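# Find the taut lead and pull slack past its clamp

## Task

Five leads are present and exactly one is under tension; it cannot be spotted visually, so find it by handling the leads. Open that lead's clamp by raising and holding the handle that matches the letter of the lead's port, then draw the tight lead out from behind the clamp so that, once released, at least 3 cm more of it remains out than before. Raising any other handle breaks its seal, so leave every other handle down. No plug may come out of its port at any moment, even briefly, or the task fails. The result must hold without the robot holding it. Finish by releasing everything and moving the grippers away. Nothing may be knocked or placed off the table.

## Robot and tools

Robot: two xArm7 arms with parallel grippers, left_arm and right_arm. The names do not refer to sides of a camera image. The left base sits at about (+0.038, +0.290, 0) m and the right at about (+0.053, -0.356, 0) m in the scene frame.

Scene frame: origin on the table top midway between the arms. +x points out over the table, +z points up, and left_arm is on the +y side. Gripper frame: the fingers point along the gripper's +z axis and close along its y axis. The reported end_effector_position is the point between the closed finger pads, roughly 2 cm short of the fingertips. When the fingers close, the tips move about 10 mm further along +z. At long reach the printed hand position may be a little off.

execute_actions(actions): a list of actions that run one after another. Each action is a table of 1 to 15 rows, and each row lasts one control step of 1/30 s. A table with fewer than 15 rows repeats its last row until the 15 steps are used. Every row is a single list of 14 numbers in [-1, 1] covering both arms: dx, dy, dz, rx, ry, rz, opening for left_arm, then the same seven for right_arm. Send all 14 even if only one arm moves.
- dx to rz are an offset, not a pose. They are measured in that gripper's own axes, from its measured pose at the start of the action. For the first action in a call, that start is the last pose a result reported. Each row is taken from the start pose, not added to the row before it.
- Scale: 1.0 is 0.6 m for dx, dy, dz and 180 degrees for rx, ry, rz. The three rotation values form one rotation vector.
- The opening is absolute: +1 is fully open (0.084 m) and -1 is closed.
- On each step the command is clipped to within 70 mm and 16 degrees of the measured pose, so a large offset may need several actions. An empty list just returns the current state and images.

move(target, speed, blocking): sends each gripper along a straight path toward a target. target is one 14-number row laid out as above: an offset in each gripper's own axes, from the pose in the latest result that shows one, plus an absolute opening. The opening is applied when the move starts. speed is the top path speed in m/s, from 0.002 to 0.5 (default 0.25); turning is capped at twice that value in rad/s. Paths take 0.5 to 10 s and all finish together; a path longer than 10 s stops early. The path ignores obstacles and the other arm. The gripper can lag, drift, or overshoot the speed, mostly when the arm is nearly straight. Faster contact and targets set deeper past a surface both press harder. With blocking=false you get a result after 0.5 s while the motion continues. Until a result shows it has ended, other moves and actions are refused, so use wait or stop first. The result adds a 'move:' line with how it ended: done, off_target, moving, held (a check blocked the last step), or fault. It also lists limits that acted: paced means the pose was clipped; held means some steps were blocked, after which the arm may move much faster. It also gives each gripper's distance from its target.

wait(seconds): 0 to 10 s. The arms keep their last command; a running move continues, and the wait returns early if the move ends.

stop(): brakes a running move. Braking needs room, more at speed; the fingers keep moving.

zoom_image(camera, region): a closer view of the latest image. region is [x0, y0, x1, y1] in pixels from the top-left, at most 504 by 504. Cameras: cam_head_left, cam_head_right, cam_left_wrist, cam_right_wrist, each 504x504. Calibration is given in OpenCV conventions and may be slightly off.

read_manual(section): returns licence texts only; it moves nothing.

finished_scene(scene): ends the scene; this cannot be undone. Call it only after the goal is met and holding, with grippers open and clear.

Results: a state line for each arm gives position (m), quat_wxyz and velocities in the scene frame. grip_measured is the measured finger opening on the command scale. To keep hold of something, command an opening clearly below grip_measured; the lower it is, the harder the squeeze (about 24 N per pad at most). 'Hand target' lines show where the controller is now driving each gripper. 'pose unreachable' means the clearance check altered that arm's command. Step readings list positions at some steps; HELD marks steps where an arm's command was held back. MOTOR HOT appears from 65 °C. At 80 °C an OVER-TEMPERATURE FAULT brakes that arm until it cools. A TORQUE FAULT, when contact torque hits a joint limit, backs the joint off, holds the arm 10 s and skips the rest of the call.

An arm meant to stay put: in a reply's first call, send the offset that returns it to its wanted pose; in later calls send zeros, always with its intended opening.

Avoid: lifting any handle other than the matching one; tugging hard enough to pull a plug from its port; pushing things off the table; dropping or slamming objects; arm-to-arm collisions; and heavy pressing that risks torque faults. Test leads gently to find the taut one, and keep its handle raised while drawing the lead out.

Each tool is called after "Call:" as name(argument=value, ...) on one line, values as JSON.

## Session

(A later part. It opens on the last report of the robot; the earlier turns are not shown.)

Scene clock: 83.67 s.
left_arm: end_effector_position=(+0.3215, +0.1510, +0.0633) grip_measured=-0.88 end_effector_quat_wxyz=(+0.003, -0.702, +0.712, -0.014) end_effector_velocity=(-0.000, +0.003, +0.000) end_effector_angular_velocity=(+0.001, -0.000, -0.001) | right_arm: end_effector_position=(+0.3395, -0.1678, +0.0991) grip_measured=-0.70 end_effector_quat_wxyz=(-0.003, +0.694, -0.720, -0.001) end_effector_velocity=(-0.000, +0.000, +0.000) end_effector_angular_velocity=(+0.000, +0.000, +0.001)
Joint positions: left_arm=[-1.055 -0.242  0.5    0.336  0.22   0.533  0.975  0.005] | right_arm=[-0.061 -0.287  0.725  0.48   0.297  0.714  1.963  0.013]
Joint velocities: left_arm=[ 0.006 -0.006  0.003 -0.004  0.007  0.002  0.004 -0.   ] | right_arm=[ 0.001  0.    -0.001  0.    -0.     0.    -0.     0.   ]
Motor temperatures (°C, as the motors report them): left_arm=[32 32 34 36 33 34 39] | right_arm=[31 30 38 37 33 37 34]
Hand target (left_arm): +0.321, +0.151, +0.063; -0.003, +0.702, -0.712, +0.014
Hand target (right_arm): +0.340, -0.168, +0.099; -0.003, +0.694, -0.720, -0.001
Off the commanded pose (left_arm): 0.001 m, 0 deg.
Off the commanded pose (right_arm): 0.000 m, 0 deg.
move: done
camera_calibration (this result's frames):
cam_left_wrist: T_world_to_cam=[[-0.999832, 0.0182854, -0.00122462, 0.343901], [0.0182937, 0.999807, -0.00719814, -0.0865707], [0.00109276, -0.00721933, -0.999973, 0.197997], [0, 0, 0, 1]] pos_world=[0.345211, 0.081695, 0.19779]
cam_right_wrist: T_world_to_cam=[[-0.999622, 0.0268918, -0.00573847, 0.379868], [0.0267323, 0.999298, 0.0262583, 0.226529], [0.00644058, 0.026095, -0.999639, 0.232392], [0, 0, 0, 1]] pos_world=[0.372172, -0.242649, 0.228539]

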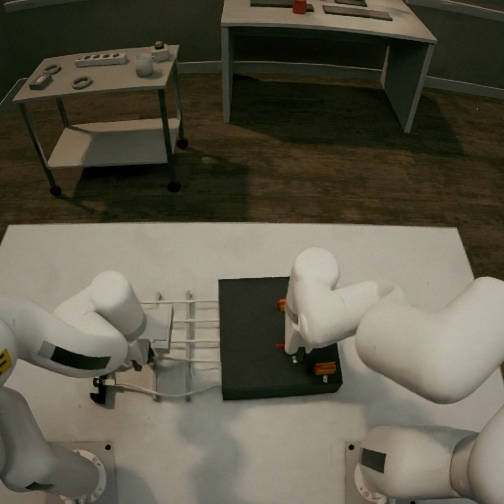

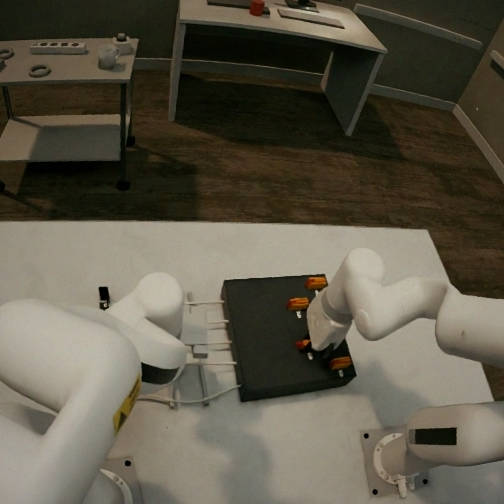

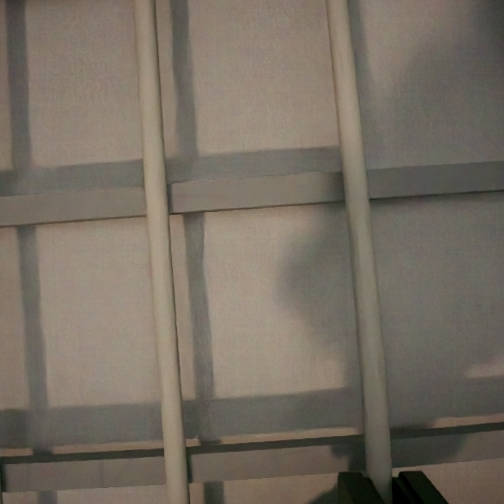

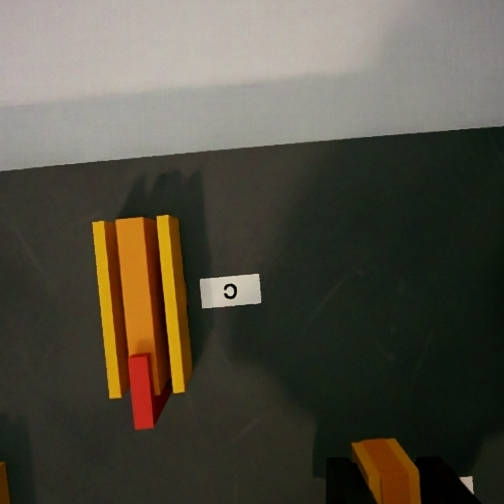

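Call:
move(target=[0,0,0,0,0,0,-1,0,0,0.018,0,0,0,-1], speed=0.01)

Call:
move(target=[0,0,0,0,0,0,-1,0,0,0,0,0,0,-0.3])

Call:
move(target=[0,0,0,0,0,0,-0.3,0,0,0,0,0,0,-0.3])

Call:
move(target=[0,0,-0.25,0,0,0,-0.3,0.1,0,-0.2,0,0,0,-0.3], speed=0.1)

Scene clock: 85.40 s.
left_arm: end_effector_position=(+0.3215, +0.1511, +0.0633) grip_measured=-0.88 end_effector_quat_wxyz=(+0.003, -0.702, +0.712, -0.013) end_effector_velocity=(+0.000, -0.000, +0.000) end_effector_angular_velocity=(-0.001, -0.001, +0.000) | right_arm: end_effector_position=(+0.3396, -0.1676, +0.0896) grip_measured=-0.70 end_effector_quat_wxyz=(-0.003, +0.694, -0.720, -0.001) end_effector_velocity=(+0.000, +0.001, -0.005) end_effector_angular_velocity=(+0.003, -0.004, +0.003)
Joint positions: left_arm=[-1.055 -0.242  0.5    0.336  0.22   0.533  0.975  0.005] | right_arm=[-0.071 -0.255  0.739  0.471  0.281  0.674  1.977  0.013]
Joint velocities: left_arm=[-0.001  0.     0.     0.    -0.001 -0.001 -0.    -0.   ] | right_arm=[-0.003  0.017  0.008 -0.006 -0.006 -0.026  0.005 -0.   ]
Motor temperatures (°C, as the motors report them): left_arm=[32 32 34 36 33 34 39] | right_arm=[31 30 38 37 33 37 34]
Hand target (left_arm): +0.322, +0.151, +0.063; -0.003, +0.702, -0.712, +0.014
Hand target (right_arm): +0.339, -0.168, +0.088; -0.003, +0.694, -0.720, -0.001
Off the commanded pose (left_arm): 0.000 m, 0 deg.
Off the commanded pose (right_arm): 0.001 m, 0 deg.
move: done
camera_calibration (this result's frames):
cam_left_wrist: T_world_to_cam=[[-0.999835, 0.0181277, -0.00104313, 0.343878], [0.0181346, 0.99981, -0.00709032, -0.0866225], [0.000914404, -0.00710807, -0.999974, 0.197994], [0, 0, 0, 1]] pos_world=[0.345211, 0.0817798, 0.197734]
cam_right_wrist: T_world_to_cam=[[-0.999631, 0.0264408, -0.00624477, 0.379893], [0.0262708, 0.999319, 0.025893, 0.226737], [0.00692515, 0.0257194, -0.999645, 0.222669], [0, 0, 0, 1]] pos_world=[0.372254, -0.242355, 0.219092]

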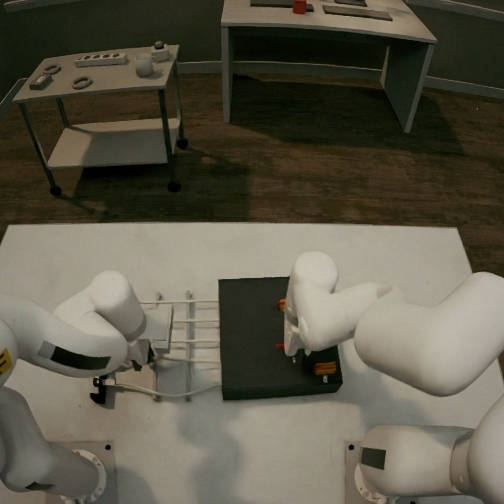

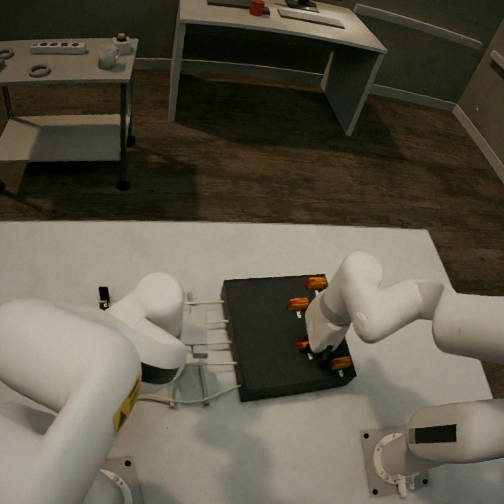

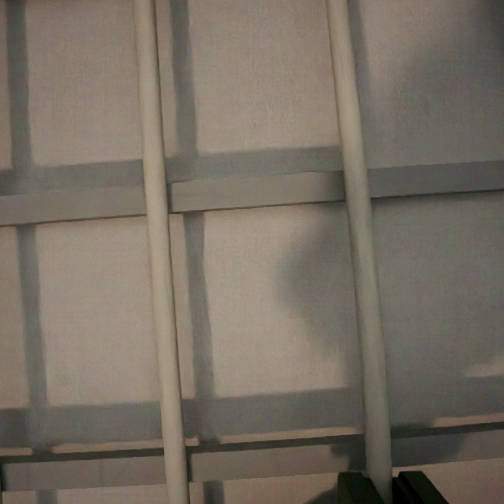

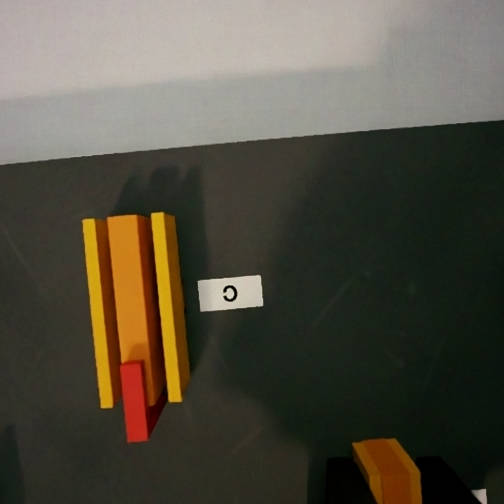

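Scene clock: 85.97 s.
left_arm: end_effector_position=(+0.3215, +0.1511, +0.0633) grip_measured=-0.88 end_effector_quat_wxyz=(+0.003, -0.702, +0.712, -0.013) end_effector_velocity=(-0.000, +0.000, -0.000) end_effector_angular_velocity=(+0.001, +0.001, -0.001) | right_arm: end_effector_position=(+0.3399, -0.1676, +0.0896) grip_measured=-0.32 end_effector_quat_wxyz=(-0.004, +0.694, -0.720, -0.001) end_effector_velocity=(-0.001, -0.001, -0.000) end_effector_angular_velocity=(-0.003, +0.003, +0.004)
Joint positions: left_arm=[-1.055 -0.242  0.5    0.336  0.22   0.533  0.975  0.005] | right_arm=[-0.07  -0.254  0.739  0.471  0.28   0.673  1.977  0.03 ]
Joint velocities: left_arm=[-0.     0.    -0.    -0.     0.001  0.001  0.    -0.   ] | right_arm=[ 0.    -0.002  0.001 -0.001 -0.     0.005 -0.003  0.   ]
Motor temperatures (°C, as the motors report them): left_arm=[32 32 34 36 33 34 39] | right_arm=[31 30 38 37 33 37 34]
Hand target (left_arm): +0.321, +0.151, +0.063; -0.003, +0.702, -0.712, +0.013
Hand target (right_arm): +0.340, -0.168, +0.090; -0.003, +0.694, -0.720, -0.001
Off the commanded pose (left_arm): 0.000 m, 0 deg.
Off the commanded pose (right_arm): 0.000 m, 0 deg.
move: done
camera_calibration (this result's frames):
cam_left_wrist: T_world_to_cam=[[-0.999835, 0.0181297, -0.00104676, 0.343879], [0.0181367, 0.99981, -0.00709218, -0.0866217], [0.000917981, -0.00711, -0.999974, 0.197994], [0, 0, 0, 1]] pos_world=[0.345211, 0.0817786, 0.197735]
cam_right_wrist: T_world_to_cam=[[-0.999618, 0.0267949, -0.00678554, 0.380226], [0.0266081, 0.999301, 0.0262703, 0.226541], [0.0074847, 0.0260797, -0.999632, 0.222608], [0, 0, 0, 1]] pos_world=[0.372387, -0.242376, 0.219155]

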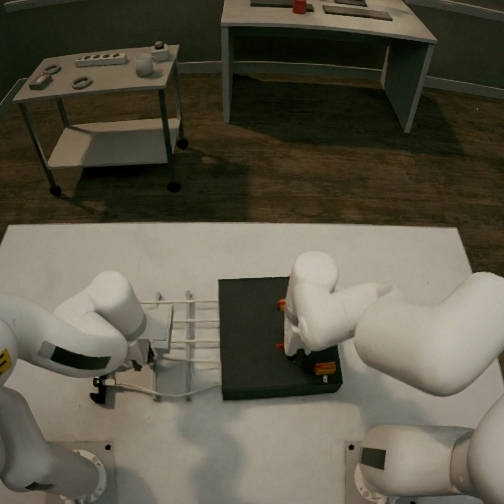

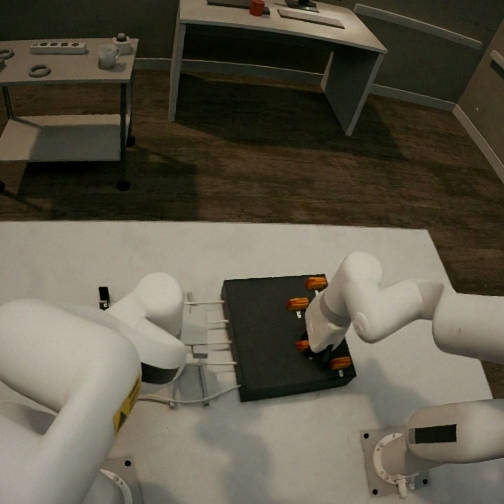

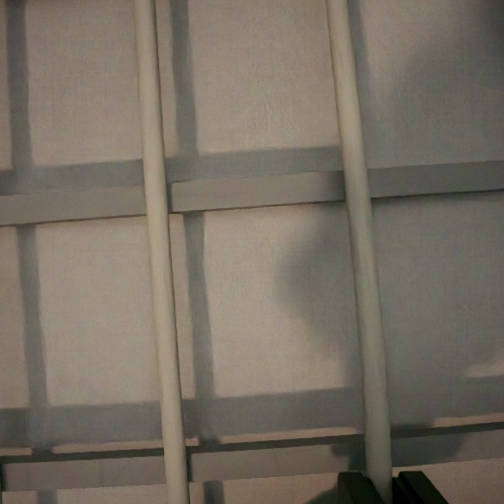

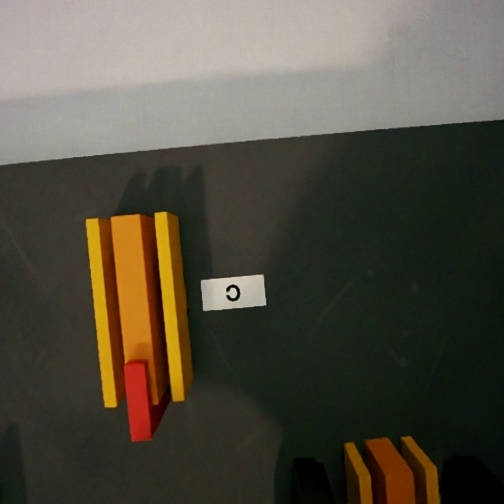

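Scene clock: 86.53 s.
left_arm: end_effector_position=(+0.3214, +0.1511, +0.0632) grip_measured=-0.32 end_effector_quat_wxyz=(+0.003, -0.702, +0.712, -0.013) end_effector_velocity=(+0.000, -0.001, +0.000) end_effector_angular_velocity=(-0.001, -0.002, -0.002) | right_arm: end_effector_position=(+0.3399, -0.1676, +0.0896) grip_measured=-0.32 end_effector_quat_wxyz=(-0.004, +0.694, -0.720, -0.001) end_effector_velocity=(+0.000, -0.000, +0.000) end_effector_angular_velocity=(+0.000, +0.001, -0.002)
Joint positions: left_arm=[-1.055 -0.242  0.5    0.336  0.22   0.533  0.975  0.03 ] | right_arm=[-0.07  -0.254  0.739  0.471  0.28   0.673  1.977  0.03 ]
Joint velocities: left_arm=[-0.001 -0.    -0.     0.001  0.    -0.001 -0.     0.   ] | right_arm=[-0.     0.    -0.002  0.     0.     0.001 -0.     0.   ]
Motor temperatures (°C, as the motors report them): left_arm=[32 32 34 36 33 34 39] | right_arm=[31 30 38 37 33 37 34]
Hand target (left_arm): +0.321, +0.151, +0.063; -0.003, +0.702, -0.712, +0.013
Hand target (right_arm): +0.340, -0.168, +0.090; -0.004, +0.694, -0.720, -0.001
Off the commanded pose (left_arm): 0.000 m, 0 deg.
Off the commanded pose (right_arm): 0.000 m, 0 deg.
move: done
camera_calibration (this result's frames):
cam_left_wrist: T_world_to_cam=[[-0.999838, 0.0180003, -0.000827931, 0.343828], [0.0180056, 0.999814, -0.0069533, -0.0866692], [0.000702616, -0.00696708, -0.999975, 0.197981], [0, 0, 0, 1]] pos_world=[0.345193, 0.0818434, 0.197659]
cam_right_wrist: T_world_to_cam=[[-0.999618, 0.0267946, -0.00678045, 0.380224], [0.0266079, 0.999301, 0.0262678, 0.226542], [0.00747954, 0.0260774, -0.999632, 0.222609], [0, 0, 0, 1]] pos_world=[0.372386, -0.242377, 0.219154]

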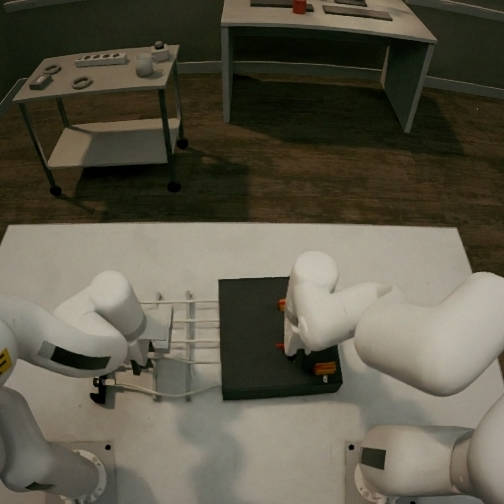

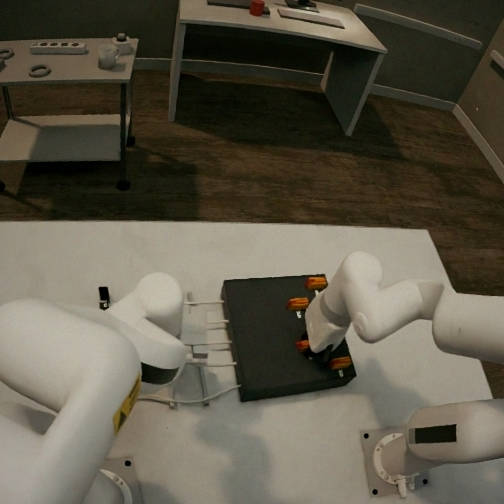

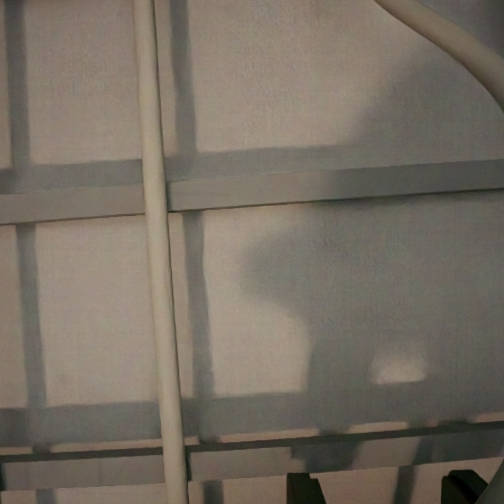

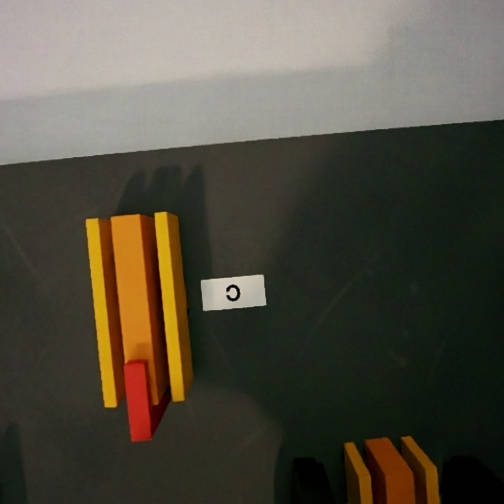

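Scene clock: 88.63 s.
left_arm: end_effector_position=(+0.3183, +0.1534, +0.2125) grip_measured=-0.32 end_effector_quat_wxyz=(+0.003, -0.702, +0.712, -0.013) end_effector_velocity=(+0.000, -0.000, +0.003) end_effector_angular_velocity=(-0.001, -0.000, +0.001) | right_arm: end_effector_position=(+0.3375, -0.2288, +0.2087) grip_measured=-0.32 end_effector_quat_wxyz=(-0.003, +0.693, -0.720, -0.000) end_effector_velocity=(-0.000, -0.000, +0.002) end_effector_angular_velocity=(-0.001, -0.000, +0.003)
Joint positions: left_arm=[-1.021 -0.609  0.377  0.558  0.236  1.116  0.923  0.03 ] | right_arm=[-0.066 -0.614  0.483  0.572  0.302  1.143  1.758  0.03 ]
Joint velocities: left_arm=[ 0.    -0.003 -0.002  0.005 -0.002  0.007 -0.    -0.   ] | right_arm=[-0.    -0.003 -0.002  0.003 -0.001  0.006 -0.003  0.   ]
Motor temperatures (°C, as the motors report them): left_arm=[32 32 34 37 33 34 39] | right_arm=[31 30 38 37 33 37 34]
Hand target (left_arm): +0.318, +0.153, +0.213; -0.003, +0.702, -0.712, +0.013
Hand target (right_arm): +0.338, -0.229, +0.209; -0.003, +0.693, -0.720, -0.000
Off the commanded pose (left_arm): 0.001 m, 0 deg.
Off the commanded pose (right_arm): 0.001 m, 0 deg.
move: done
camera_calibration (this result's frames):
cam_left_wrist: T_world_to_cam=[[-0.999845, 0.0176272, -0.000501529, 0.340803], [0.0176301, 0.999822, -0.00666462, -0.087796], [0.000383961, -0.00667242, -0.999978, 0.347315], [0, 0, 0, 1]] pos_world=[0.342164, 0.0840904, 0.346893]
cam_right_wrist: T_world_to_cam=[[-0.999582, 0.0282124, -0.00634749, 0.380513], [0.0280529, 0.999319, 0.023953, 0.284701], [0.00701894, 0.023765, -0.999693, 0.342899], [0, 0, 0, 1]] pos_world=[0.36996, -0.303391, 0.33839]

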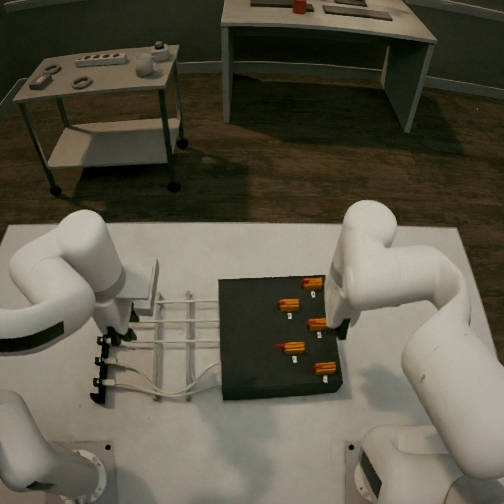

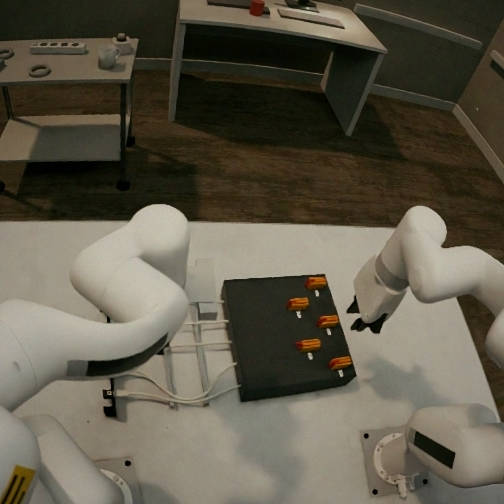

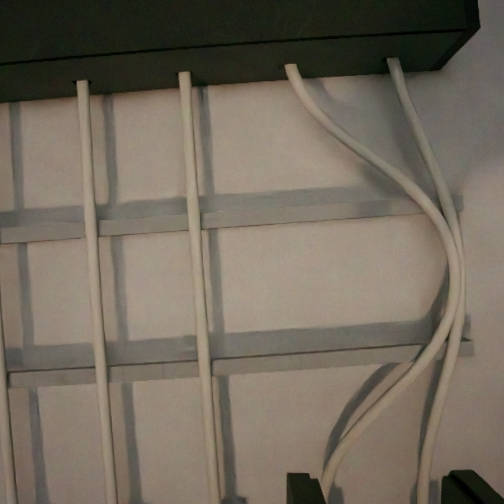

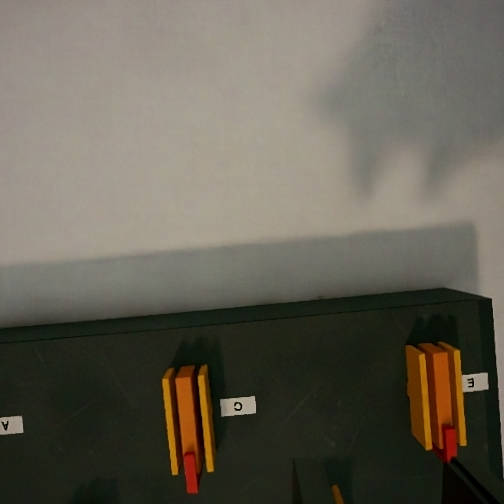

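Call:
finished_scene(scene=1)

The scene is finished: the task was done.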